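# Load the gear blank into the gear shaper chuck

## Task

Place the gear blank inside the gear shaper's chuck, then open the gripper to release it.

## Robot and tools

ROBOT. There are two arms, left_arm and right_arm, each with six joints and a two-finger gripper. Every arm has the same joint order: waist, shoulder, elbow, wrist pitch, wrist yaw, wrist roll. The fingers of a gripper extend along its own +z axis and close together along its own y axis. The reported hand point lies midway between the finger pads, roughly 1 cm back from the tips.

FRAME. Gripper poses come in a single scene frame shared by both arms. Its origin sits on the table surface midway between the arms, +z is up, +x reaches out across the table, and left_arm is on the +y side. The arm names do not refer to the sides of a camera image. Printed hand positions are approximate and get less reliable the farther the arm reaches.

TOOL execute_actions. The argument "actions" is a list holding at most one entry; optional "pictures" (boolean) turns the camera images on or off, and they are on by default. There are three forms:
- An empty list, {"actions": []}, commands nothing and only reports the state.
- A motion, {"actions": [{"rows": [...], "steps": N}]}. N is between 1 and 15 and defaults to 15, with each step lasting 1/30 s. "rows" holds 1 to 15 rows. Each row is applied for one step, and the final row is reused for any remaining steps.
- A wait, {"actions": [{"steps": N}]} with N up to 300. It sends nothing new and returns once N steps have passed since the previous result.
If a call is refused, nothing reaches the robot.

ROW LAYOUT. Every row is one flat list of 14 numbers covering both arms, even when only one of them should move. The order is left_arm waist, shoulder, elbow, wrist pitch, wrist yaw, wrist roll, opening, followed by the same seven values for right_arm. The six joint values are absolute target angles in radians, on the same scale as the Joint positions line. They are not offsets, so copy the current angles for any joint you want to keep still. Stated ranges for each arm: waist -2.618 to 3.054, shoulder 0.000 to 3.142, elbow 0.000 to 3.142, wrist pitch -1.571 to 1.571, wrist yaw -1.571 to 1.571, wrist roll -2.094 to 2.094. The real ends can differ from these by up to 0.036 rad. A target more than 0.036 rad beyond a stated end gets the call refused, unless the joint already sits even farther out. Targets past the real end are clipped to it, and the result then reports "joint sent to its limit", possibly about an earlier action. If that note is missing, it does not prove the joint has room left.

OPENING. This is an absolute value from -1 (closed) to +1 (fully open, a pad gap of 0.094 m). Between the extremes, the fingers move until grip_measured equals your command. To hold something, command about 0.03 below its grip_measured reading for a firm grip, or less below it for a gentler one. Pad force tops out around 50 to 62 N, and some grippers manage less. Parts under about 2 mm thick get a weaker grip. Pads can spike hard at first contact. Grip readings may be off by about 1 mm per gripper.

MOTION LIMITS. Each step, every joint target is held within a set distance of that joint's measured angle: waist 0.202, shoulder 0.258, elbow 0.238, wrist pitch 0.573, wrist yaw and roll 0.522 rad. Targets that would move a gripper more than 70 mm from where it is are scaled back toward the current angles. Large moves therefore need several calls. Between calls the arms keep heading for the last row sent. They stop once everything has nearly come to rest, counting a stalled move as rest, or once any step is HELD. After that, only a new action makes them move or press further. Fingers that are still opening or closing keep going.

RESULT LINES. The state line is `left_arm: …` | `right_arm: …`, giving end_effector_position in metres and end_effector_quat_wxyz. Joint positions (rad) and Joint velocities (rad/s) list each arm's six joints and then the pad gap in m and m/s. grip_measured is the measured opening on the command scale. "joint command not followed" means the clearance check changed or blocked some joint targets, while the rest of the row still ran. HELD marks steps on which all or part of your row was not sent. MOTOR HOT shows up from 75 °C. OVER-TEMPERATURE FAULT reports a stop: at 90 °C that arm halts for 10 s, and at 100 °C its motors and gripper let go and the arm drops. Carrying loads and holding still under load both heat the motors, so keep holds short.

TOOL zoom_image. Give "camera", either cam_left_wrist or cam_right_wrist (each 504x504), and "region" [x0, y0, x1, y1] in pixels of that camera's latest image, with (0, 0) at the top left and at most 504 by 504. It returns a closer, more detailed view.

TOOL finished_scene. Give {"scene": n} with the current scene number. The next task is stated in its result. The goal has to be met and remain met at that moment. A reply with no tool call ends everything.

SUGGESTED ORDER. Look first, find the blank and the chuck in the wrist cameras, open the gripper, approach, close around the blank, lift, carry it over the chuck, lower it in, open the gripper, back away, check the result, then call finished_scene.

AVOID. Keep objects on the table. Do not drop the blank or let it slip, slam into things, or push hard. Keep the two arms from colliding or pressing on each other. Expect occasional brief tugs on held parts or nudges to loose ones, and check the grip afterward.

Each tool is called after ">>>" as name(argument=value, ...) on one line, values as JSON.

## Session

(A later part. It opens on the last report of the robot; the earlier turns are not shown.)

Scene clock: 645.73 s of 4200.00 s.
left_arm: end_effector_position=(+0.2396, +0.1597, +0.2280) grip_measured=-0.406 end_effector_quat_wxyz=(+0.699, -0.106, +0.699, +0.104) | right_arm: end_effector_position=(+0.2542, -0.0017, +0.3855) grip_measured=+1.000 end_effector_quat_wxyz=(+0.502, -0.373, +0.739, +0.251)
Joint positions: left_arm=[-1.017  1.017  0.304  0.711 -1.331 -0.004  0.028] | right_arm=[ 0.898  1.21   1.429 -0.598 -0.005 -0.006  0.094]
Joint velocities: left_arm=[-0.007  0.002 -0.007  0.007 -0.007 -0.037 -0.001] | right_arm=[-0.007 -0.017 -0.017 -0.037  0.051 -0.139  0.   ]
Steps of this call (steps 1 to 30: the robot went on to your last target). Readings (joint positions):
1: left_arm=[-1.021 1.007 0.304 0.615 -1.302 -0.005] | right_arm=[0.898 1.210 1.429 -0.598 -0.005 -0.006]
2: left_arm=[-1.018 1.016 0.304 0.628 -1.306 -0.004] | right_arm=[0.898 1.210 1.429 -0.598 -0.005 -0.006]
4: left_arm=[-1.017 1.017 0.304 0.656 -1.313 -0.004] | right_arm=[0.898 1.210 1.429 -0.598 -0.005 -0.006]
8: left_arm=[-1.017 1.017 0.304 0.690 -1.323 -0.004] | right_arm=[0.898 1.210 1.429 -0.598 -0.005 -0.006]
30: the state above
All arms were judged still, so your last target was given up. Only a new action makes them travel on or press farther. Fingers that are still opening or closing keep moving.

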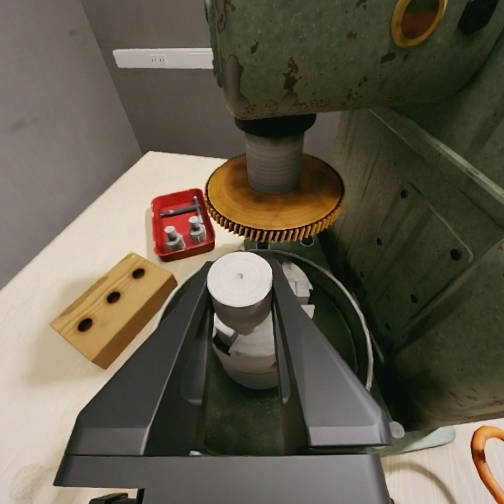

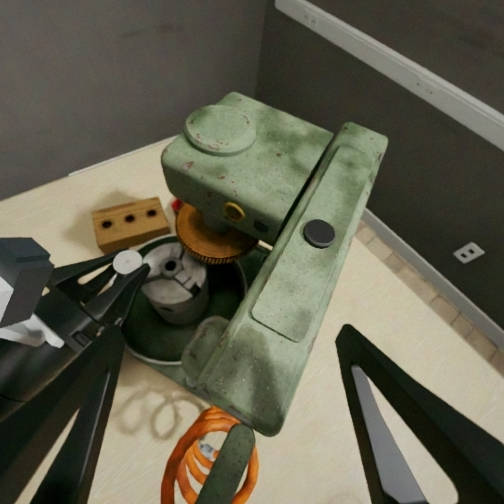

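>>> execute_actions(actions=[{"rows":[[-0.99,1.035,0.295,0.74,-1.3,0,-0.45,0.9,1.2,1.45,-0.6,0,0,1],[-0.97,1.05,0.29,0.755,-1.27,0,-0.45,0.9,1.2,1.45,-0.6,0,0,1],[-0.95,1.06,0.29,0.77,-1.24,0,-0.45,0.9,1.2,1.45,-0.6,0,0,1],[-0.93,1.07,0.285,0.785,-1.21,0,-0.45,0.9,1.2,1.45,-0.6,0,0,1],[-0.91,1.08,0.285,0.8,-1.18,0,-0.45,0.9,1.2,1.45,-0.6,0,0,1],[-0.89,1.09,0.28,0.81,-1.155,0,-0.45,0.9,1.2,1.45,-0.6,0,0,1],[-0.87,1.10,0.28,0.82,-1.13,0,-0.45,0.9,1.2,1.45,-0.6,0,0,1],[-0.855,1.11,0.275,0.83,-1.11,0,-0.45,0.9,1.2,1.45,-0.6,0,0,1],[-0.84,1.12,0.275,0.84,-1.095,0,-0.45,0.9,1.2,1.45,-0.6,0,0,1],[-0.83,1.13,0.272,0.85,-1.085,0,-0.45,0.9,1.2,1.45,-0.6,0,0,1]],"steps":15}], pictures=false)

>>> execute_actions(actions=[{"steps":25}])

>>> zoom_image(camera="cam_left_wrist", region=[150, 220, 350, 420])

Scene clock: 661.10 s of 4200.00 s.
left_arm: end_effector_position=(+0.2723, +0.1667, +0.2114) grip_measured=-0.406 end_effector_quat_wxyz=(+0.697, -0.088, +0.705, +0.099) | right_arm: end_effector_position=(+0.2542, -0.0017, +0.3855) grip_measured=+1.000 end_effector_quat_wxyz=(+0.502, -0.373, +0.739, +0.251)
Joint positions: left_arm=[-0.837  1.121  0.285  0.813 -1.116 -0.004  0.028] | right_arm=[ 0.898  1.21   1.429 -0.598 -0.005 -0.006  0.094]
Joint velocities: left_arm=[ 0.002  0.012 -0.002  0.066  0.154  0.022 -0.   ] | right_arm=[ 0.002  0.002 -0.007 -0.037 -0.066 -0.081  0.   ]
Steps of this call (steps 1 to 90: nothing new was sent; then 11.87 s passed at rest; steps 91 to 105: all 15 steps of this action). Readings (joint positions):
91: left_arm=[-1.014 1.017 0.304 0.713 -1.326 -0.004] | right_arm=[0.898 1.210 1.429 -0.598 -0.005 -0.006]
92: left_arm=[-1.003 1.021 0.304 0.719 -1.317 -0.004] | right_arm=[0.898 1.210 1.429 -0.598 -0.005 -0.006]
94: left_arm=[-0.968 1.038 0.304 0.737 -1.287 -0.004] | right_arm=[0.898 1.210 1.429 -0.598 -0.005 -0.006]
98: left_arm=[-0.889 1.082 0.303 0.774 -1.205 -0.004] | right_arm=[0.898 1.210 1.429 -0.598 -0.005 -0.006]
105: the state above

Scene clock: 661.93 s of 4200.00 s.
left_arm: end_effector_position=(+0.2734, +0.1624, +0.2138) grip_measured=-0.406 end_effector_quat_wxyz=(+0.701, -0.084, +0.703, +0.085) | right_arm: end_effector_position=(+0.2542, -0.0017, +0.3855) grip_measured=+1.000 end_effector_quat_wxyz=(+0.502, -0.373, +0.739, +0.251)
Joint positions: left_arm=[-0.837  1.121  0.285  0.829 -1.091 -0.004  0.028] | right_arm=[ 0.898  1.21   1.429 -0.598 -0.005 -0.006  0.094]
Joint velocities: left_arm=[-0.007 -0.017 -0.002 -0.037  0.11   0.007  0.   ] | right_arm=[-0.012  0.017  0.002 -0.007  0.022 -0.007  0.   ]
Steps of this call (steps 1 to 25: the robot went on to your last target). Readings (joint positions):
1: left_arm=[-0.837 1.121 0.285 0.816 -1.111 -0.004] | right_arm=[0.898 1.210 1.429 -0.598 -0.005 -0.006]
2: left_arm=[-0.837 1.121 0.285 0.819 -1.107 -0.004] | right_arm=[0.898 1.210 1.429 -0.598 -0.005 -0.006]
4: left_arm=[-0.837 1.121 0.285 0.823 -1.101 -0.004] | right_arm=[0.898 1.210 1.429 -0.598 -0.005 -0.006]
8: left_arm=[-0.837 1.121 0.285 0.827 -1.095 -0.004] | right_arm=[0.898 1.210 1.429 -0.598 -0.005 -0.006]
25: the state above

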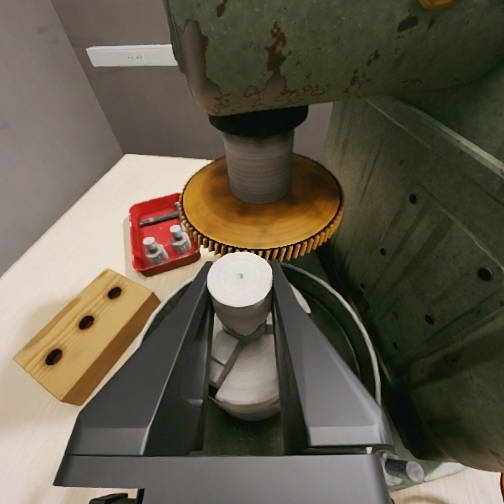

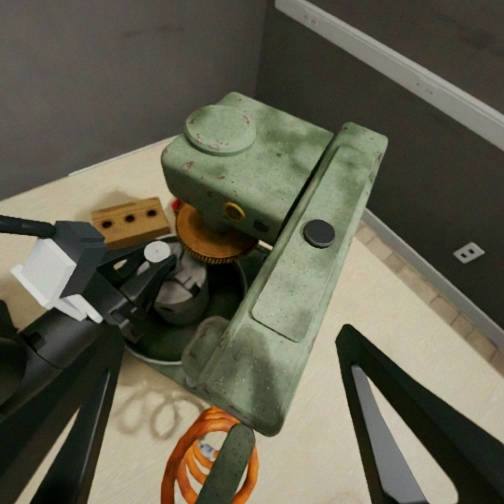

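Region (150, 220, 350, 420) of cam_left_wrist's 504x504 image, scaled by 2.520, with more detail than that image has.

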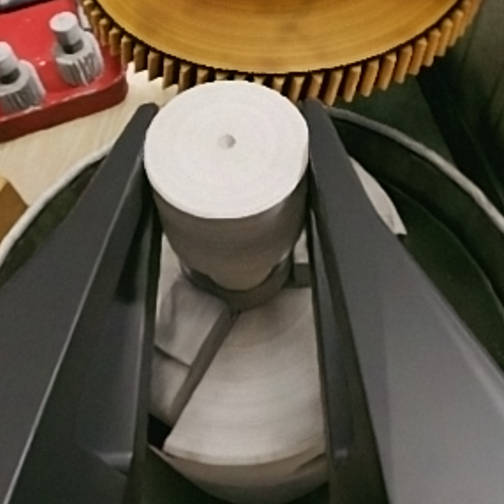

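>>> execute_actions(actions=[{"rows":[[-0.82,1.14,0.28,0.86,-1.075,0,-0.45,0.9,1.2,1.45,-0.6,0,0,1],[-0.81,1.15,0.28,0.87,-1.065,0,-0.45,0.9,1.2,1.45,-0.6,0,0,1],[-0.80,1.16,0.28,0.885,-1.055,0,-0.45,0.9,1.2,1.45,-0.6,0,0,1],[-0.794,1.168,0.28,0.895,-1.049,0,-0.45,0.9,1.2,1.45,-0.6,0,0,1]],"steps":15}], pictures=false)

>>> execute_actions(actions=[{"steps":15}])

>>> zoom_image(camera="cam_left_wrist", region=[150, 220, 350, 420])

Scene clock: 670.87 s of 4200.00 s.
left_arm: end_effector_position=(+0.2806, +0.1645, +0.2109) grip_measured=-0.406 end_effector_quat_wxyz=(+0.702, -0.086, +0.702, +0.084) | right_arm: end_effector_position=(+0.2542, -0.0017, +0.3855) grip_measured=+1.000 end_effector_quat_wxyz=(+0.502, -0.373, +0.739, +0.251)
Joint positions: left_arm=[-0.801  1.158  0.285  0.871 -1.057 -0.004  0.028] | right_arm=[ 0.898  1.21   1.429 -0.598 -0.005 -0.006  0.094]
Joint velocities: left_arm=[-0.002  0.012 -0.002  0.037 -0.007  0.037 -0.   ] | right_arm=[ 0.012 -0.027  0.002 -0.037  0.022  0.051  0.   ]
Steps of this call (steps 1 to 15: the robot went on to your last target; steps 16 to 90: nothing new was sent; then 5.43 s passed at rest; steps 91 to 105: all 15 steps of this action). Readings (joint positions):
91: left_arm=[-0.835 1.121 0.285 0.830 -1.090 -0.004] | right_arm=[0.898 1.210 1.429 -0.598 -0.005 -0.006]
92: left_arm=[-0.830 1.123 0.285 0.835 -1.086 -0.004] | right_arm=[0.898 1.210 1.429 -0.598 -0.005 -0.006]
94: left_arm=[-0.814 1.139 0.285 0.851 -1.077 -0.004] | right_arm=[0.898 1.210 1.429 -0.598 -0.005 -0.006]
98: left_arm=[-0.801 1.158 0.285 0.860 -1.065 -0.004] | right_arm=[0.898 1.210 1.429 -0.598 -0.005 -0.006]
105: the state above

Scene clock: 671.37 s of 4200.00 s.
left_arm: end_effector_position=(+0.2806, +0.1642, +0.2113) grip_measured=-0.406 end_effector_quat_wxyz=(+0.702, -0.086, +0.702, +0.083) | right_arm: end_effector_position=(+0.2542, -0.0017, +0.3855) grip_measured=+1.000 end_effector_quat_wxyz=(+0.502, -0.373, +0.739, +0.251)
Joint positions: left_arm=[-0.801  1.158  0.285  0.874 -1.056 -0.004  0.028] | right_arm=[ 0.898  1.21   1.429 -0.598 -0.005 -0.006  0.094]
Joint velocities: left_arm=[-0.017 -0.007  0.012 -0.037 -0.022 -0.095 -0.001] | right_arm=[ 0.002 -0.002 -0.027 -0.022 -0.051 -0.007  0.   ]
Steps of this call (steps 1 to 15: the robot went on to your last target). Readings (joint positions):
1: left_arm=[-0.801 1.158 0.285 0.872 -1.057 -0.004] | right_arm=[0.898 1.210 1.429 -0.598 -0.005 -0.006]
2: left_arm=[-0.801 1.158 0.285 0.872 -1.057 -0.004] | right_arm=[0.898 1.210 1.429 -0.598 -0.005 -0.006]
4: left_arm=[-0.801 1.158 0.285 0.873 -1.057 -0.004] | right_arm=[0.898 1.210 1.429 -0.598 -0.005 -0.006]
8: left_arm=[-0.801 1.158 0.285 0.874 -1.056 -0.004] | right_arm=[0.898 1.210 1.429 -0.598 -0.005 -0.006]
15: the state above
All arms were judged still, so your last target was given up. Only a new action makes them travel on or press farther. Fingers that are still opening or closing keep moving.

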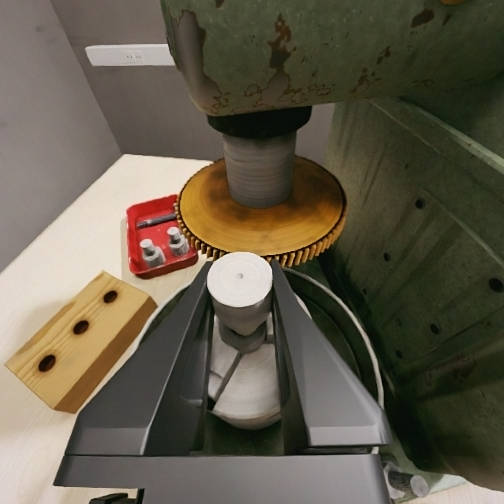

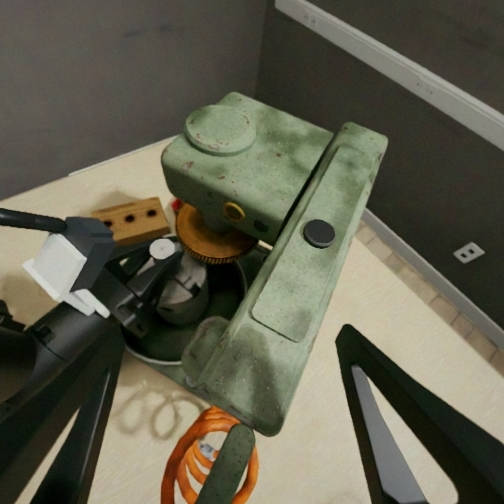

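Region (150, 220, 350, 420) of cam_left_wrist's 504x504 image, scaled by 2.520, with more detail than that image has.

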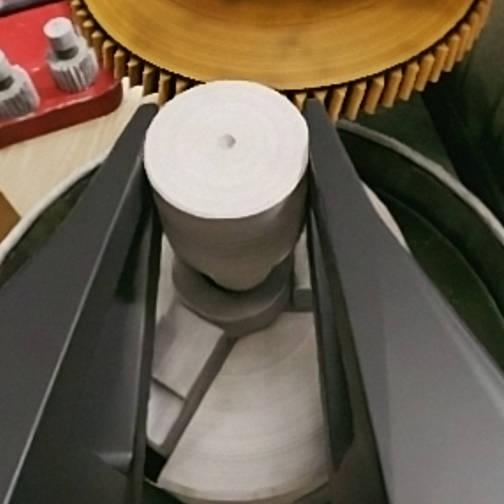

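>>> execute_actions(actions=[{"rows":[[-0.785,1.178,0.28,0.905,-1.044,0,-0.45,0.9,1.2,1.45,-0.6,0,0,1],[-0.776,1.188,0.28,0.915,-1.039,0,-0.45,0.9,1.2,1.45,-0.6,0,0,1]],"steps":15}], pictures=false)

>>> execute_actions(actions=[{"steps":10}])

>>> zoom_image(camera="cam_left_wrist", region=[190, 280, 300, 390])

Scene clock: 679.20 s of 4200.00 s.
left_arm: end_effector_position=(+0.2839, +0.1668, +0.2094) grip_measured=-0.406 end_effector_quat_wxyz=(+0.702, -0.089, +0.701, +0.086) | right_arm: end_effector_position=(+0.2542, -0.0017, +0.3855) grip_measured=+1.000 end_effector_quat_wxyz=(+0.502, -0.373, +0.739, +0.251)
Joint positions: left_arm=[-0.783  1.177  0.285  0.893 -1.046 -0.004  0.028] | right_arm=[ 0.898  1.21   1.429 -0.598 -0.005 -0.006  0.094]
Joint velocities: left_arm=[ 0.007 -0.002 -0.022  0.007 -0.051  0.022  0.   ] | right_arm=[-0.012 -0.012 -0.022  0.007  0.022 -0.022  0.   ]
Steps of this call (steps 1 to 90: nothing new was sent; then 4.33 s passed at rest; steps 91 to 105: all 15 steps of this action). Readings (joint positions):
91: left_arm=[-0.800 1.158 0.285 0.875 -1.054 -0.004] | right_arm=[0.898 1.210 1.429 -0.598 -0.005 -0.006]
92: left_arm=[-0.795 1.161 0.285 0.880 -1.053 -0.004] | right_arm=[0.898 1.210 1.429 -0.598 -0.005 -0.006]
94: left_arm=[-0.786 1.170 0.285 0.887 -1.051 -0.004] | right_arm=[0.898 1.210 1.429 -0.598 -0.005 -0.006]
98: left_arm=[-0.783 1.177 0.285 0.888 -1.048 -0.004] | right_arm=[0.898 1.210 1.429 -0.598 -0.005 -0.006]
105: the state above

Scene clock: 679.53 s of 4200.00 s.
left_arm: end_effector_position=(+0.2839, +0.1667, +0.2096) grip_measured=-0.406 end_effector_quat_wxyz=(+0.702, -0.089, +0.701, +0.086) | right_arm: end_effector_position=(+0.2542, -0.0017, +0.3855) grip_measured=+1.000 end_effector_quat_wxyz=(+0.502, -0.373, +0.739, +0.251)
Joint positions: left_arm=[-0.783  1.177  0.285  0.893 -1.046 -0.004  0.028] | right_arm=[ 0.898  1.21   1.429 -0.598 -0.005 -0.006  0.094]
Joint velocities: left_arm=[ 0.012 -0.007  0.012 -0.081  0.007 -0.022 -0.001] | right_arm=[-0.012 -0.002 -0.017 -0.007 -0.066 -0.037  0.   ]
Steps of this call (steps 1 to 10: the robot went on to your last target). Readings (joint positions):
1: left_arm=[-0.783 1.177 0.285 0.893 -1.046 -0.004] | right_arm=[0.898 1.210 1.429 -0.598 -0.005 -0.006]
2: left_arm=[-0.783 1.177 0.285 0.893 -1.046 -0.004] | right_arm=[0.898 1.210 1.429 -0.598 -0.005 -0.006]
4: left_arm=[-0.783 1.177 0.285 0.893 -1.046 -0.004] | right_arm=[0.898 1.210 1.429 -0.598 -0.005 -0.006]
8: left_arm=[-0.783 1.177 0.285 0.893 -1.046 -0.004] | right_arm=[0.898 1.210 1.429 -0.598 -0.005 -0.006]
10: the state above

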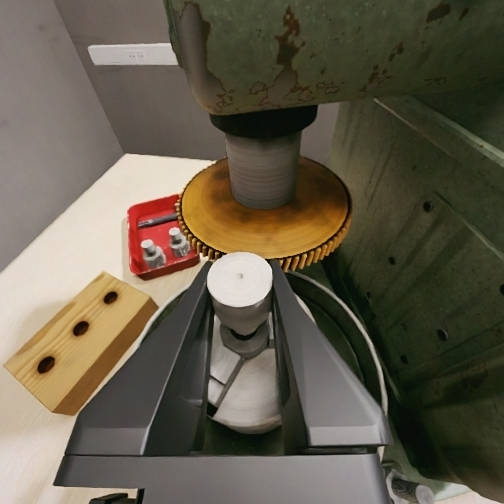

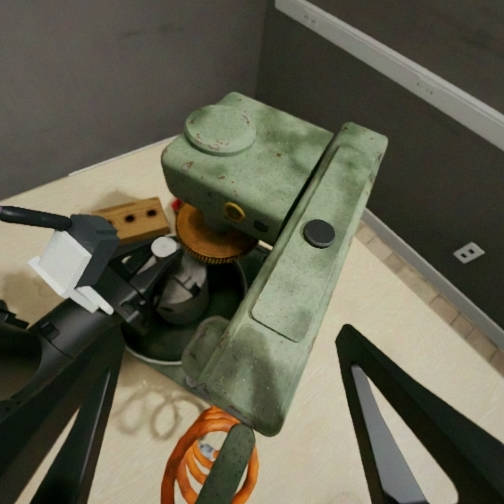

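Region (190, 280, 300, 390) of cam_left_wrist's 504x504 image, scaled by 4.582, with more detail than that image has.

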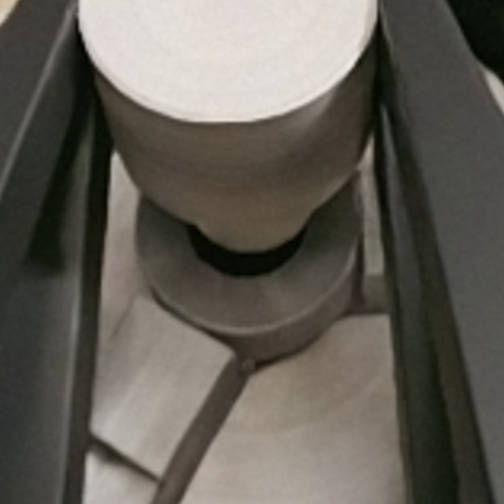

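>>> execute_actions(actions=[{"rows":[[-0.774,1.196,0.265,0.93,-1.04,0,-0.45,0.9,1.2,1.45,-0.6,0,0,1],[-0.774,1.204,0.259,0.942,-1.04,0,-0.45,0.9,1.2,1.45,-0.6,0,0,1]],"steps":15}], pictures=false)

>>> execute_actions(actions=[{"steps":10}])

>>> zoom_image(camera="cam_left_wrist", region=[190, 280, 300, 390])

Scene clock: 687.73 s of 4200.00 s.
left_arm: end_effector_position=(+0.2851, +0.1661, +0.2096) grip_measured=-0.406 end_effector_quat_wxyz=(+0.704, -0.093, +0.699, +0.083) | right_arm: end_effector_position=(+0.2542, -0.0017, +0.3855) grip_measured=+1.000 end_effector_quat_wxyz=(+0.502, -0.373, +0.739, +0.251)
Joint positions: left_arm=[-0.782  1.193  0.285  0.919 -1.046 -0.004  0.028] | right_arm=[ 0.898  1.21   1.429 -0.598 -0.005 -0.006  0.094]
Joint velocities: left_arm=[-0.007 -0.022 -0.007 -0.037  0.081  0.022  0.001] | right_arm=[-0.002  0.002  0.022 -0.007  0.007 -0.037  0.   ]
Steps of this call (steps 1 to 15: the robot went on to your last target; steps 16 to 90: nothing new was sent; then 4.70 s passed at rest; steps 91 to 105: all 15 steps of this action). Readings (joint positions):
91: left_arm=[-0.783 1.177 0.285 0.895 -1.046 -0.004] | right_arm=[0.898 1.210 1.429 -0.598 -0.005 -0.006]
92: left_arm=[-0.783 1.179 0.285 0.901 -1.046 -0.004] | right_arm=[0.898 1.210 1.429 -0.598 -0.005 -0.006]
94: left_arm=[-0.782 1.187 0.285 0.910 -1.046 -0.004] | right_arm=[0.898 1.210 1.429 -0.598 -0.005 -0.006]
98: left_arm=[-0.782 1.193 0.285 0.914 -1.046 -0.004] | right_arm=[0.898 1.210 1.429 -0.598 -0.005 -0.006]
105: the state above

Scene clock: 688.07 s of 4200.00 s.
left_arm: end_effector_position=(+0.2851, +0.1661, +0.2098) grip_measured=-0.406 end_effector_quat_wxyz=(+0.705, -0.093, +0.699, +0.083) | right_arm: end_effector_position=(+0.2542, -0.0017, +0.3855) grip_measured=+1.000 end_effector_quat_wxyz=(+0.502, -0.373, +0.739, +0.251)
Joint positions: left_arm=[-0.782  1.193  0.285  0.921 -1.046 -0.004  0.028] | right_arm=[ 0.898  1.21   1.429 -0.598 -0.005 -0.006  0.094]
Joint velocities: left_arm=[ 0.007 -0.017 -0.002 -0.037  0.066  0.037  0.   ] | right_arm=[ 0.002 -0.012  0.022 -0.066  0.007  0.007  0.   ]
Steps of this call (steps 1 to 10: the robot went on to your last target). Readings (joint positions):
1: left_arm=[-0.782 1.193 0.285 0.920 -1.046 -0.004] | right_arm=[0.898 1.210 1.429 -0.598 -0.005 -0.006]
2: left_arm=[-0.782 1.193 0.285 0.920 -1.046 -0.004] | right_arm=[0.898 1.210 1.429 -0.598 -0.005 -0.006]
4: left_arm=[-0.782 1.193 0.285 0.920 -1.046 -0.004] | right_arm=[0.898 1.210 1.429 -0.598 -0.005 -0.006]
8: left_arm=[-0.782 1.193 0.285 0.921 -1.046 -0.004] | right_arm=[0.898 1.210 1.429 -0.598 -0.005 -0.006]
10: the state above

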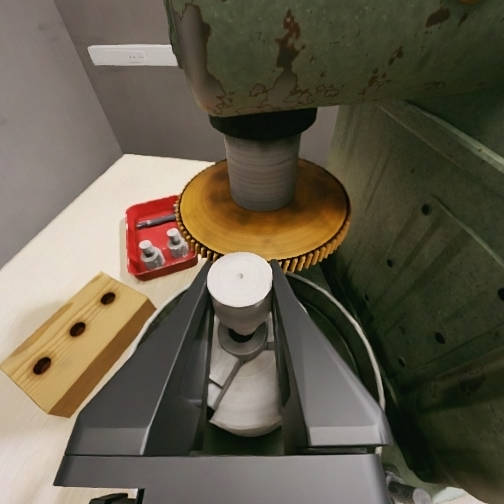

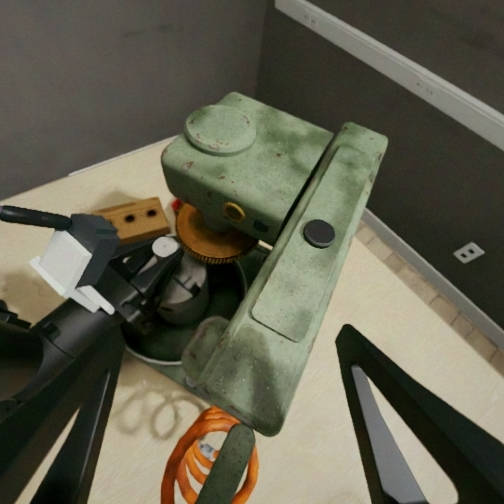

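Region (190, 280, 300, 390) of cam_left_wrist's 504x504 image, scaled by 4.582, with more detail than that image has.

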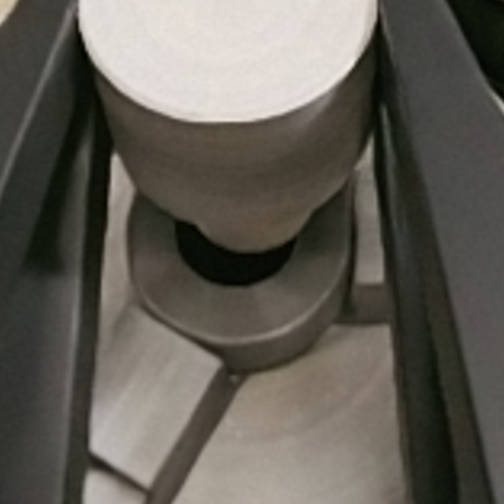

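>>> execute_actions(actions=[{"rows":[[-0.774,1.204,0.245,0.942,-1.04,0,-0.45,0.9,1.2,1.45,-0.6,0,0,1],[-0.774,1.204,0.245,0.942,-1.04,0,-0.45,0.9,1.2,1.45,-0.6,0,0,1],[-0.774,1.204,0.256,0.942,-1.04,0,-0.45,0.9,1.2,1.45,-0.6,0,0,1]],"steps":15}])

>>> zoom_image(camera="cam_left_wrist", region=[190, 280, 300, 390])

Scene clock: 693.83 s of 4200.00 s.
left_arm: end_effector_position=(+0.2832, +0.1679, +0.2046) grip_measured=-0.406 end_effector_quat_wxyz=(+0.702, -0.089, +0.701, +0.086) | right_arm: end_effector_position=(+0.2542, -0.0017, +0.3855) grip_measured=+1.000 end_effector_quat_wxyz=(+0.502, -0.373, +0.739, +0.251)
Joint positions: left_arm=[-0.782  1.193  0.268  0.926 -1.045 -0.004  0.028] | right_arm=[ 0.898  1.21   1.429 -0.598 -0.005 -0.006  0.094]
Joint velocities: left_arm=[-0.002 -0.012  0.027 -0.022 -0.081  0.022 -0.   ] | right_arm=[-0.007 -0.012  0.002 -0.037  0.022  0.022  0.   ]
Steps of this call (steps 1 to 15: the robot went on to your last target; steps 16 to 90: nothing new was sent; then 2.27 s passed at rest; steps 91 to 105: all 15 steps of this action). Readings (joint positions):
91: left_arm=[-0.782 1.193 0.282 0.923 -1.045 -0.004] | right_arm=[0.898 1.210 1.429 -0.598 -0.005 -0.006]
92: left_arm=[-0.782 1.193 0.277 0.926 -1.045 -0.004] | right_arm=[0.898 1.210 1.429 -0.598 -0.005 -0.006]
94: left_arm=[-0.782 1.193 0.269 0.926 -1.045 -0.004] | right_arm=[0.898 1.210 1.429 -0.598 -0.005 -0.006]
98: left_arm=[-0.782 1.193 0.268 0.926 -1.045 -0.004] | right_arm=[0.898 1.210 1.429 -0.598 -0.005 -0.006]
105: the state above

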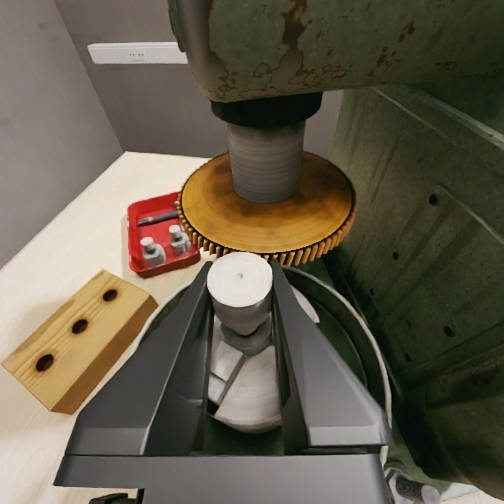

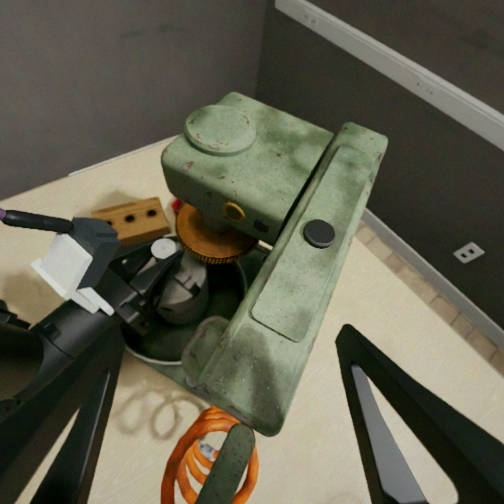

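Region (190, 280, 300, 390) of cam_left_wrist's 504x504 image, scaled by 4.582, with more detail than that image has.

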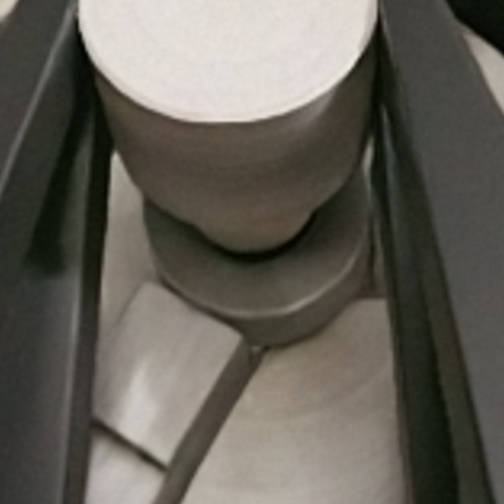

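>>> execute_actions(actions=[{"rows":[[-0.771,1.214,0.26,0.957,-1.036,0,-0.45,0.9,1.2,1.45,-0.6,0,0,1]],"steps":15}])

>>> zoom_image(camera="cam_left_wrist", region=[190, 280, 300, 390])

Scene clock: 708.03 s of 4200.00 s.
left_arm: end_effector_position=(+0.2842, +0.1680, +0.2035) grip_measured=-0.406 end_effector_quat_wxyz=(+0.702, -0.090, +0.701, +0.087) | right_arm: end_effector_position=(+0.2542, -0.0017, +0.3855) grip_measured=+1.000 end_effector_quat_wxyz=(+0.502, -0.373, +0.739, +0.251)
Joint positions: left_arm=[-0.778  1.203  0.268  0.935 -1.043 -0.004  0.028] | right_arm=[ 0.898  1.21   1.429 -0.598 -0.005 -0.006  0.094]
Joint velocities: left_arm=[ 0.007 -0.002 -0.002 -0.022  0.007 -0.11  -0.001] | right_arm=[-0.017  0.017 -0.002  0.007  0.037  0.095  0.   ]
Steps of this call (steps 1 to 15: the robot went on to your last target; steps 16 to 90: nothing new was sent; then 10.70 s passed at rest; steps 91 to 105: all 15 steps of this action). Readings (joint positions):
91: left_arm=[-0.781 1.194 0.268 0.927 -1.044 -0.004] | right_arm=[0.898 1.210 1.429 -0.598 -0.005 -0.006]
92: left_arm=[-0.780 1.196 0.268 0.930 -1.044 -0.004] | right_arm=[0.898 1.210 1.429 -0.598 -0.005 -0.006]
94: left_arm=[-0.779 1.201 0.268 0.932 -1.044 -0.004] | right_arm=[0.898 1.210 1.429 -0.598 -0.005 -0.006]
98: left_arm=[-0.778 1.203 0.268 0.933 -1.043 -0.004] | right_arm=[0.898 1.210 1.429 -0.598 -0.005 -0.006]
105: the state above

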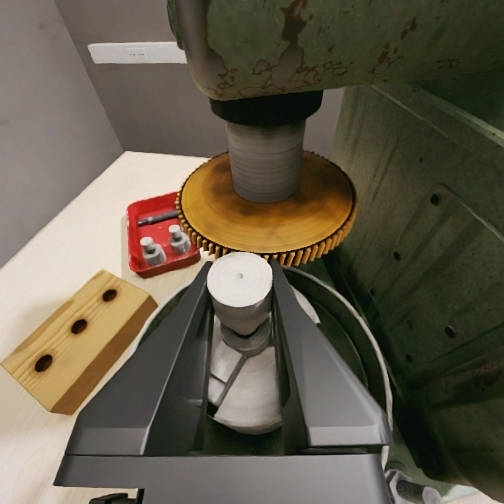

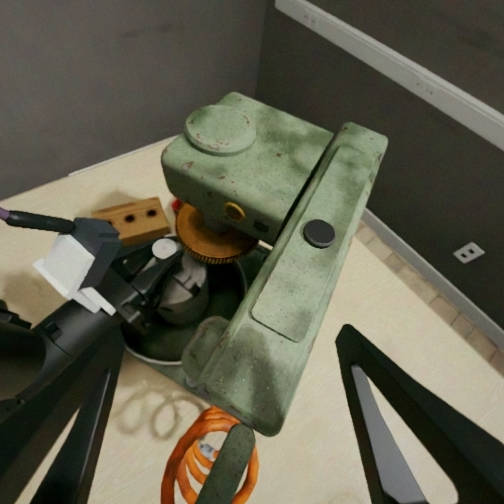

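Region (190, 280, 300, 390) of cam_left_wrist's 504x504 image, scaled by 4.582, with more detail than that image has.

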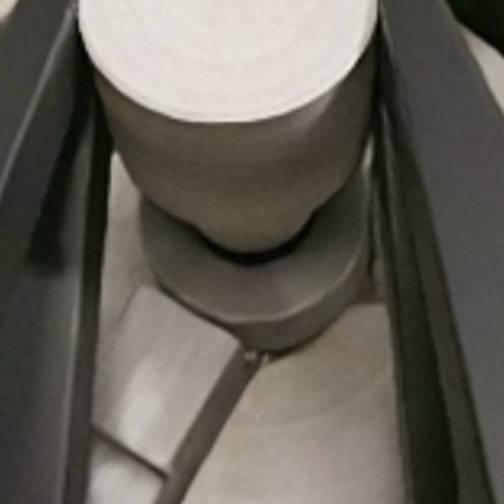

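>>> execute_actions(actions=[{"rows":[[-0.771,1.225,0.228,0.975,-1.036,0,-0.45,0.9,1.2,1.45,-0.6,0,0,1],[-0.771,1.235,0.23,0.99,-1.036,0,-0.45,0.9,1.2,1.45,-0.6,0,0,1],[-0.771,1.239,0.241,0.995,-1.036,0,-0.45,0.9,1.2,1.45,-0.6,0,0,1]],"steps":15}])

>>> zoom_image(camera="cam_left_wrist", region=[190, 280, 300, 390])

Scene clock: 714.60 s of 4200.00 s.
left_arm: end_effector_position=(+0.2842, +0.1680, +0.1985) grip_measured=-0.406 end_effector_quat_wxyz=(+0.702, -0.089, +0.701, +0.086) | right_arm: end_effector_position=(+0.2542, -0.0017, +0.3855) grip_measured=+1.000 end_effector_quat_wxyz=(+0.502, -0.373, +0.739, +0.251)
Joint positions: left_arm=[-0.778  1.227  0.254  0.972 -1.041 -0.004  0.028] | right_arm=[ 0.898  1.21   1.429 -0.598 -0.005 -0.006  0.094]
Joint velocities: left_arm=[ 0.012 -0.012 -0.002 -0.066  0.022  0.007 -0.   ] | right_arm=[ 0.002 -0.017 -0.002 -0.11  -0.051 -0.066  0.   ]
Steps of this call (steps 1 to 15: the robot went on to your last target; steps 16 to 90: nothing new was sent; then 3.07 s passed at rest; steps 91 to 105: all 15 steps of this action). Readings (joint positions):
91: left_arm=[-0.778 1.204 0.265 0.941 -1.042 -0.004] | right_arm=[0.898 1.210 1.429 -0.598 -0.005 -0.006]
92: left_arm=[-0.778 1.207 0.260 0.950 -1.042 -0.004] | right_arm=[0.898 1.210 1.429 -0.598 -0.005 -0.006]
94: left_arm=[-0.778 1.220 0.255 0.957 -1.042 -0.004] | right_arm=[0.898 1.210 1.429 -0.598 -0.005 -0.006]
98: left_arm=[-0.778 1.227 0.254 0.968 -1.041 -0.004] | right_arm=[0.898 1.210 1.429 -0.598 -0.005 -0.006]
105: the state above

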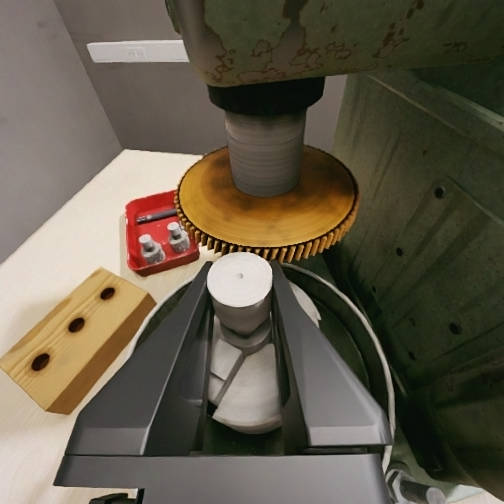

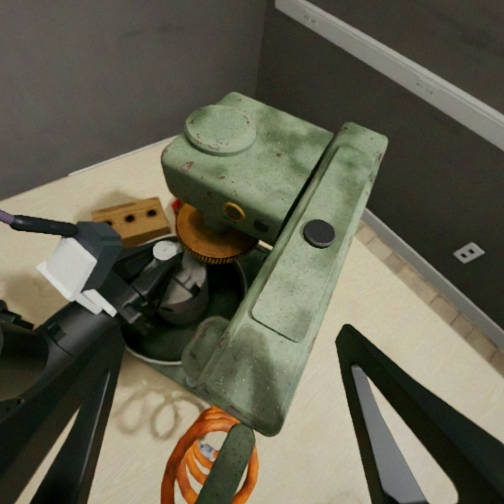

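Region (190, 280, 300, 390) of cam_left_wrist's 504x504 image, scaled by 4.582, with more detail than that image has.

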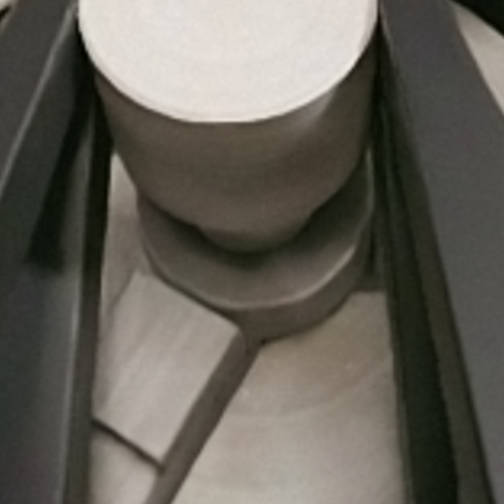

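>>> execute_actions(actions=[{"rows":[[-0.766,1.244,0.245,1.0,-1.03,0,-0.45,0.9,1.2,1.45,-0.6,0,0,1]],"steps":15}])

>>> zoom_image(camera="cam_left_wrist", region=[190, 280, 300, 390])

Scene clock: 718.73 s of 4200.00 s.
left_arm: end_effector_position=(+0.2847, +0.1686, +0.1995) grip_measured=-0.406 end_effector_quat_wxyz=(+0.703, -0.091, +0.700, +0.085) | right_arm: end_effector_position=(+0.2542, -0.0017, +0.3855) grip_measured=+1.000 end_effector_quat_wxyz=(+0.502, -0.373, +0.739, +0.251)
Joint positions: left_arm=[-0.774  1.227  0.254  0.978 -1.037 -0.004  0.028] | right_arm=[ 0.898  1.21   1.429 -0.598 -0.005 -0.006  0.094]
Joint velocities: left_arm=[-0.007 -0.007  0.007 -0.051 -0.037  0.037 -0.   ] | right_arm=[ 0.002 -0.002  0.002 -0.051 -0.022 -0.11   0.   ]
Steps of this call (steps 1 to 15: the robot went on to your last target; steps 16 to 90: nothing new was sent; then 0.63 s passed at rest; steps 91 to 105: all 15 steps of this action). Readings (joint positions):
91: left_arm=[-0.777 1.227 0.254 0.974 -1.040 -0.004] | right_arm=[0.898 1.210 1.429 -0.598 -0.005 -0.006]
92: left_arm=[-0.776 1.227 0.254 0.975 -1.039 -0.004] | right_arm=[0.898 1.210 1.429 -0.598 -0.005 -0.006]
94: left_arm=[-0.774 1.227 0.254 0.976 -1.039 -0.004] | right_arm=[0.898 1.210 1.429 -0.598 -0.005 -0.006]
98: left_arm=[-0.774 1.227 0.254 0.977 -1.038 -0.004] | right_arm=[0.898 1.210 1.429 -0.598 -0.005 -0.006]
105: the state above

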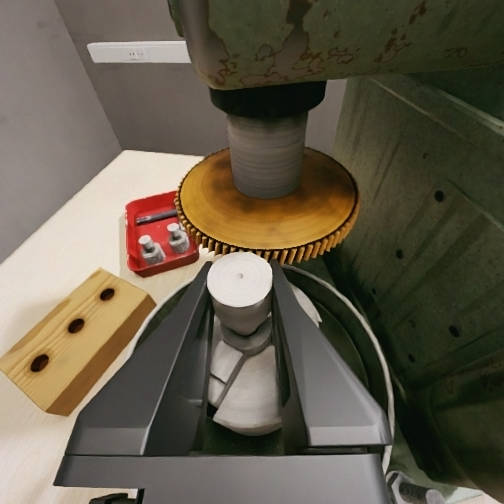

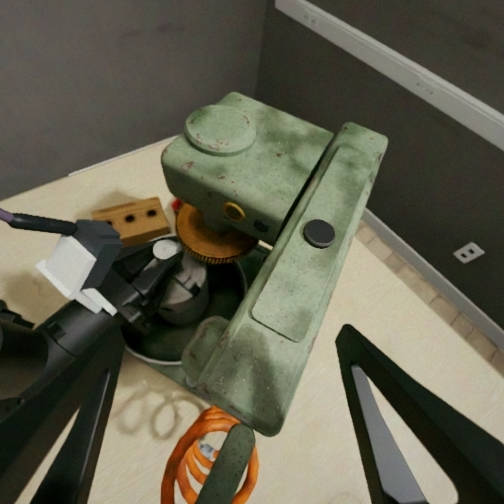

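Region (190, 280, 300, 390) of cam_left_wrist's 504x504 image, scaled by 4.582, with more detail than that image has.

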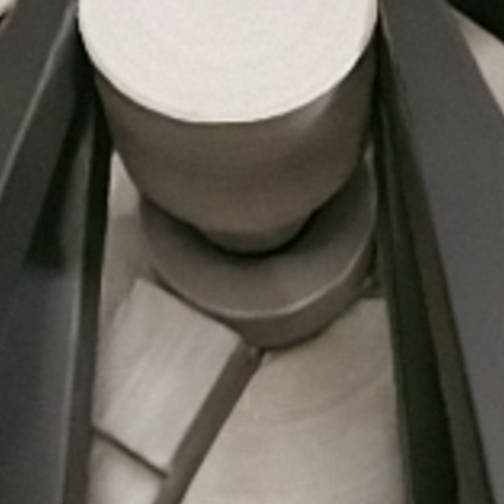

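Now q2 up ~0.01 (right, forward, down), small waist/yaw advance.

>>> execute_actions(actions=[{"rows":[[-0.764,1.25,0.245,1.0,-1.028,0,-0.45,0.9,1.2,1.45,-0.6,0,0,1]],"steps":15}])

>>> zoom_image(camera="cam_left_wrist", region=[190, 280, 300, 390])

Scene clock: 722.27 s of 4200.00 s.
left_arm: end_effector_position=(+0.2857, +0.1682, +0.1968) grip_measured=-0.406 end_effector_quat_wxyz=(+0.701, -0.088, +0.702, +0.087) | right_arm: end_effector_position=(+0.2542, -0.0017, +0.3855) grip_measured=+1.000 end_effector_quat_wxyz=(+0.502, -0.373, +0.739, +0.251)
Joint positions: left_arm=[-0.771  1.238  0.254  0.981 -1.035 -0.004  0.028] | right_arm=[ 0.898  1.21   1.429 -0.598 -0.005 -0.006  0.094]
Joint velocities: left_arm=[-0.007 -0.017  0.007  0.037  0.007  0.007  0.   ] | right_arm=[-0.017 -0.002  0.007 -0.037  0.022 -0.022  0.   ]
Steps of this call (steps 1 to 15: the robot went on to your last target; steps 16 to 90: nothing new was sent; then 0.03 s passed at rest; steps 91 to 105: all 15 steps of this action). Readings (joint positions):
91: left_arm=[-0.774 1.228 0.254 0.980 -1.037 -0.004] | right_arm=[0.898 1.210 1.429 -0.598 -0.005 -0.006]
92: left_arm=[-0.773 1.231 0.254 0.981 -1.036 -0.004] | right_arm=[0.898 1.210 1.429 -0.598 -0.005 -0.006]
94: left_arm=[-0.772 1.236 0.254 0.981 -1.036 -0.004] | right_arm=[0.898 1.210 1.429 -0.598 -0.005 -0.006]
98: left_arm=[-0.771 1.238 0.254 0.981 -1.035 -0.004] | right_arm=[0.898 1.210 1.429 -0.598 -0.005 -0.006]
105: the state above

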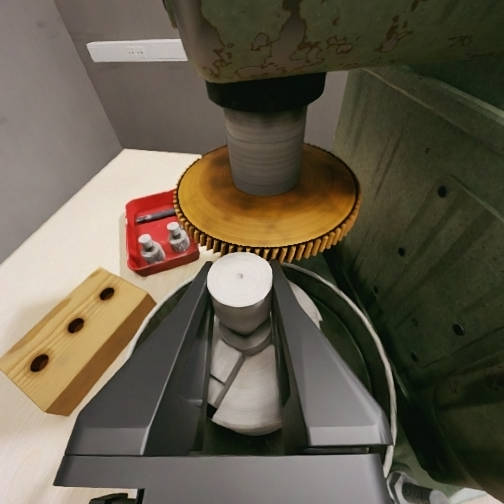

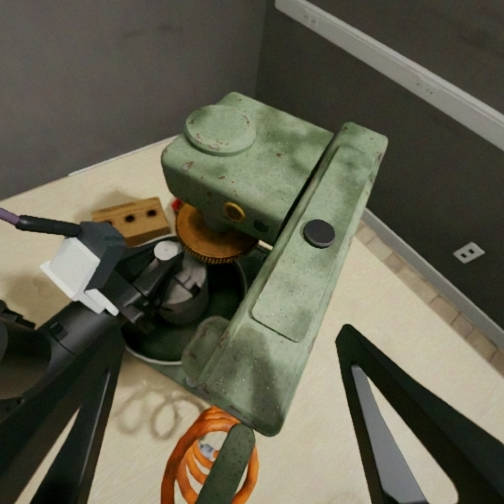

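Region (190, 280, 300, 390) of cam_left_wrist's 504x504 image, scaled by 4.582, with more detail than that image has.

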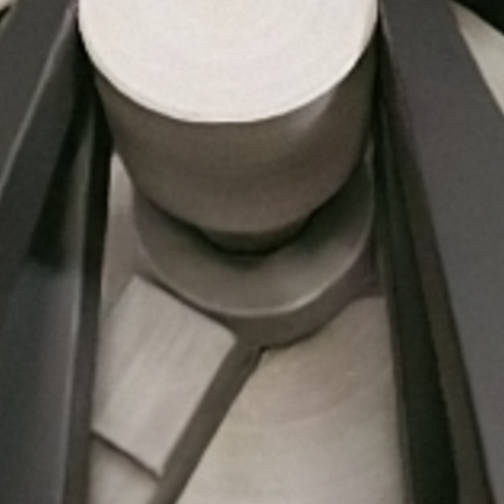

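Looks aligned. Descend another 5 mm.

>>> execute_actions(actions=[{"rows":[[-0.764,1.262,0.214,1.02,-1.028,0,-0.45,0.9,1.2,1.45,-0.6,0,0,1],[-0.764,1.272,0.216,1.038,-1.028,0,-0.45,0.9,1.2,1.45,-0.6,0,0,1],[-0.764,1.276,0.227,1.045,-1.028,0,-0.45,0.9,1.2,1.45,-0.6,0,0,1]],"steps":15}])

>>> zoom_image(camera="cam_left_wrist", region=[190, 280, 300, 390])

Scene clock: 728.47 s of 4200.00 s.
left_arm: end_effector_position=(+0.2858, +0.1685, +0.1963) grip_measured=-0.406 end_effector_quat_wxyz=(+0.705, -0.094, +0.698, +0.084) | right_arm: end_effector_position=(+0.2542, -0.0017, +0.3855) grip_measured=+1.000 end_effector_quat_wxyz=(+0.502, -0.373, +0.739, +0.251)
Joint positions: left_arm=[-0.771  1.259  0.247  1.027 -1.037 -0.002  0.028] | right_arm=[ 0.898  1.21   1.429 -0.598 -0.005 -0.006  0.094]
Joint velocities: left_arm=[-0.012 -0.017  0.007 -0.051 -0.007 -0.022 -0.   ] | right_arm=[-0.002  0.007 -0.007  0.007  0.037 -0.022  0.   ]
Steps of this call (steps 1 to 15: the robot went on to your last target; steps 16 to 90: nothing new was sent; then 2.70 s passed at rest; steps 91 to 105: all 15 steps of this action). Readings (joint positions):
91: left_arm=[-0.771 1.240 0.251 0.987 -1.034 -0.004] | right_arm=[0.898 1.210 1.429 -0.598 -0.005 -0.006]
92: left_arm=[-0.771 1.244 0.247 0.999 -1.033 -0.004] | right_arm=[0.898 1.210 1.429 -0.598 -0.005 -0.006]
94: left_arm=[-0.771 1.253 0.247 1.017 -1.034 -0.004] | right_arm=[0.898 1.210 1.429 -0.598 -0.005 -0.006]
98: left_arm=[-0.771 1.259 0.247 1.027 -1.037 -0.002] | right_arm=[0.898 1.210 1.429 -0.598 -0.005 -0.006]
105: the state above

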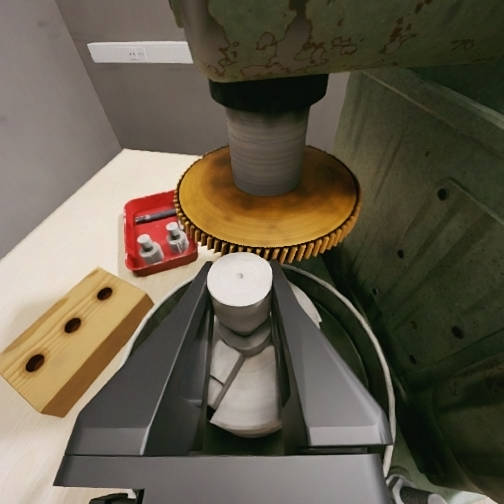

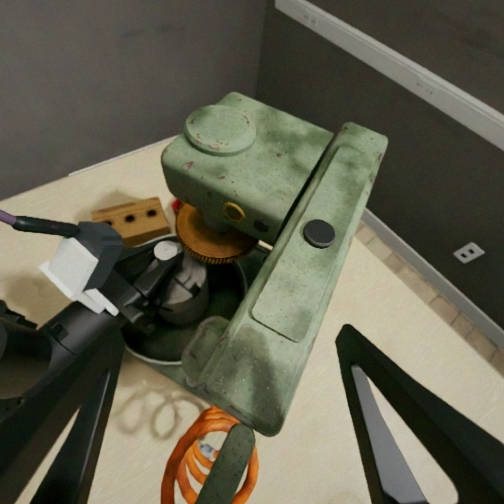

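Region (190, 280, 300, 390) of cam_left_wrist's 504x504 image, scaled by 4.582, with more detail than that image has.

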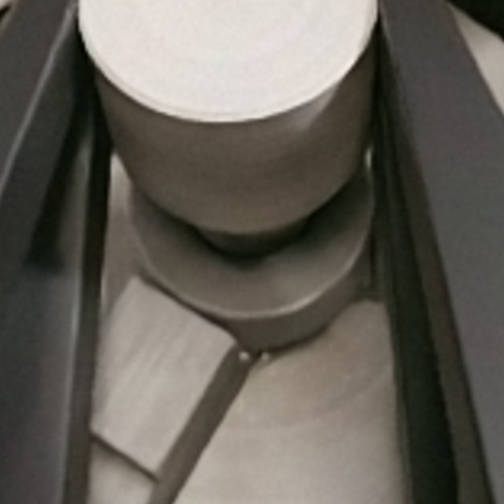

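>>> execute_actions(actions=[{"rows":[[-0.764,1.265,0.207,1.04,-1.036,0,-0.45,0.9,1.2,1.45,-0.6,0,0,1],[-0.764,1.265,0.207,1.04,-1.036,0,-0.45,0.9,1.2,1.45,-0.6,0,0,1],[-0.764,1.265,0.21,1.04,-1.036,0,-0.45,0.9,1.2,1.45,-0.6,0,0,1],[-0.764,1.265,0.218,1.04,-1.036,0,-0.45,0.9,1.2,1.45,-0.6,0,0,1]],"steps":15}])

>>> zoom_image(camera="cam_left_wrist", region=[190, 280, 300, 390])

Scene clock: 734.13 s of 4200.00 s.
left_arm: end_effector_position=(+0.2850, +0.1686, +0.1953) grip_measured=-0.406 end_effector_quat_wxyz=(+0.706, -0.092, +0.698, +0.081) | right_arm: end_effector_position=(+0.2542, -0.0017, +0.3855) grip_measured=+1.000 end_effector_quat_wxyz=(+0.502, -0.373, +0.739, +0.251)
Joint positions: left_arm=[-0.771  1.259  0.238  1.04  -1.031 -0.002  0.028] | right_arm=[ 0.898  1.21   1.429 -0.598 -0.005 -0.006  0.094]
Joint velocities: left_arm=[ 0.012  0.022 -0.007 -0.095 -0.037  0.037 -0.   ] | right_arm=[ 0.012 -0.002 -0.007  0.007 -0.037  0.095  0.   ]
Steps of this call (steps 1 to 15: the robot went on to your last target; steps 16 to 90: nothing new was sent; then 2.17 s passed at rest; steps 91 to 105: all 15 steps of this action). Readings (joint positions):
91: left_arm=[-0.771 1.259 0.244 1.030 -1.036 -0.002] | right_arm=[0.898 1.210 1.429 -0.598 -0.005 -0.006]
92: left_arm=[-0.771 1.259 0.239 1.035 -1.033 -0.002] | right_arm=[0.898 1.210 1.429 -0.598 -0.005 -0.006]
94: left_arm=[-0.771 1.259 0.238 1.040 -1.031 -0.002] | right_arm=[0.898 1.210 1.429 -0.598 -0.005 -0.006]
98: left_arm=[-0.771 1.259 0.238 1.040 -1.031 -0.002] | right_arm=[0.898 1.210 1.429 -0.598 -0.005 -0.006]
105: the state above

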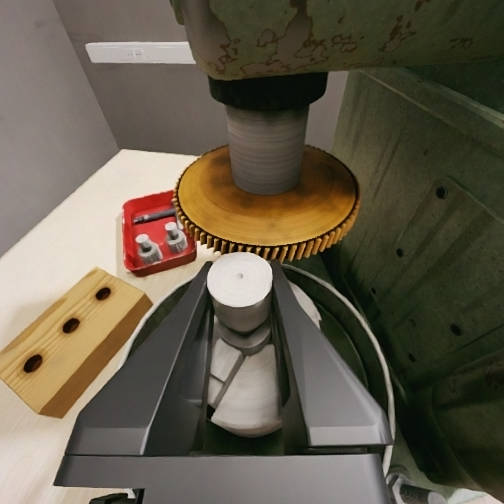

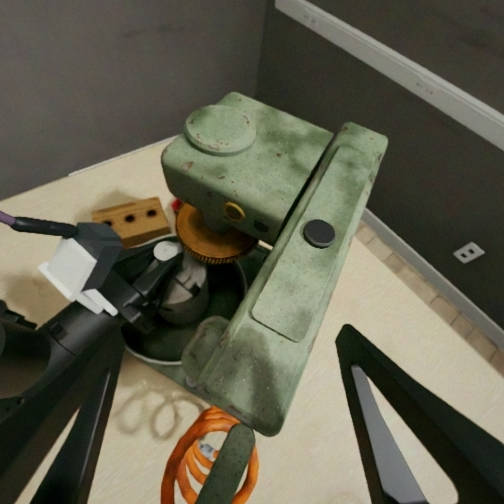

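Region (190, 280, 300, 390) of cam_left_wrist's 504x504 image, scaled by 4.582, with more detail than that image has.

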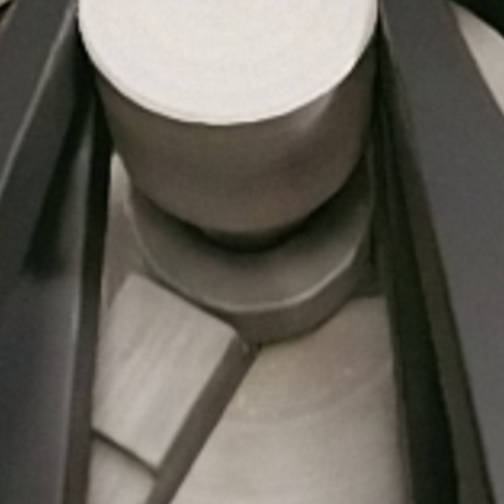

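>>> execute_actions(actions=[{"rows":[[-0.760,1.272,0.23,1.02,-1.026,0,-0.45,0.9,1.2,1.45,-0.6,0,0,1]],"steps":15}])

>>> zoom_image(camera="cam_left_wrist", region=[190, 280, 300, 390])

Scene clock: 738.50 s of 4200.00 s.
left_arm: end_effector_position=(+0.2852, +0.1687, +0.1953) grip_measured=-0.406 end_effector_quat_wxyz=(+0.706, -0.092, +0.698, +0.080) | right_arm: end_effector_position=(+0.2542, -0.0017, +0.3855) grip_measured=+1.000 end_effector_quat_wxyz=(+0.502, -0.373, +0.739, +0.251)
Joint positions: left_arm=[-0.769  1.259  0.238  1.04  -1.029 -0.002  0.028] | right_arm=[ 0.898  1.21   1.429 -0.598 -0.005 -0.006  0.094]
Joint velocities: left_arm=[-0.002  0.002 -0.007 -0.037  0.022 -0.007  0.   ] | right_arm=[-0.012 -0.002 -0.012 -0.037 -0.022  0.081  0.   ]
Steps of this call (steps 1 to 15: the robot went on to your last target; steps 16 to 90: nothing new was sent; then 0.87 s passed at rest; steps 91 to 105: all 15 steps of this action). Readings (joint positions):
91: left_arm=[-0.770 1.259 0.238 1.040 -1.030 -0.002] | right_arm=[0.898 1.210 1.429 -0.598 -0.005 -0.006]
92: left_arm=[-0.769 1.259 0.238 1.040 -1.029 -0.002] | right_arm=[0.898 1.210 1.429 -0.598 -0.005 -0.006]
94: left_arm=[-0.769 1.259 0.238 1.040 -1.029 -0.002] | right_arm=[0.898 1.210 1.429 -0.598 -0.005 -0.006]
98: left_arm=[-0.769 1.259 0.238 1.040 -1.029 -0.002] | right_arm=[0.898 1.210 1.429 -0.598 -0.005 -0.006]
105: the state above

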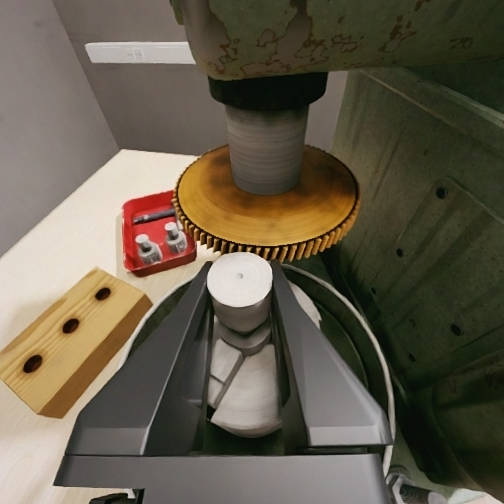

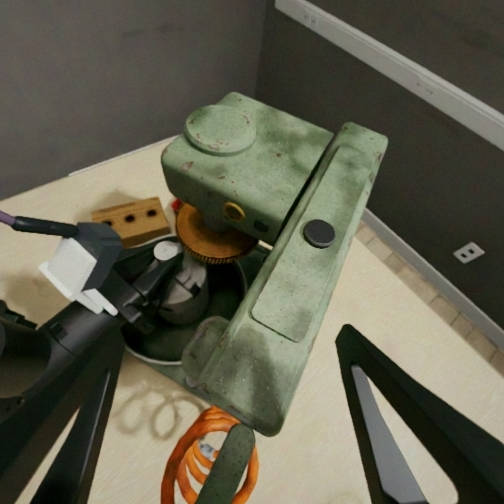

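Region (190, 280, 300, 390) of cam_left_wrist's 504x504 image, scaled by 4.582, with more detail than that image has.

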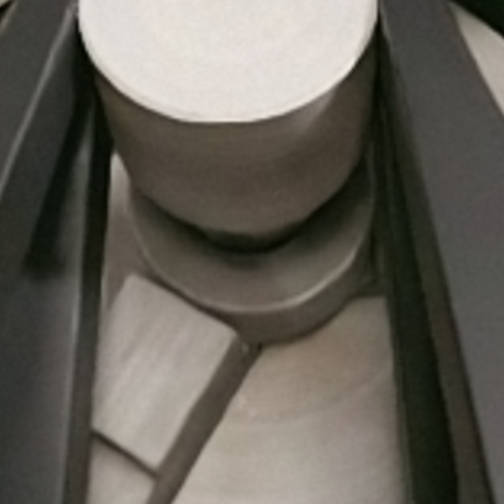

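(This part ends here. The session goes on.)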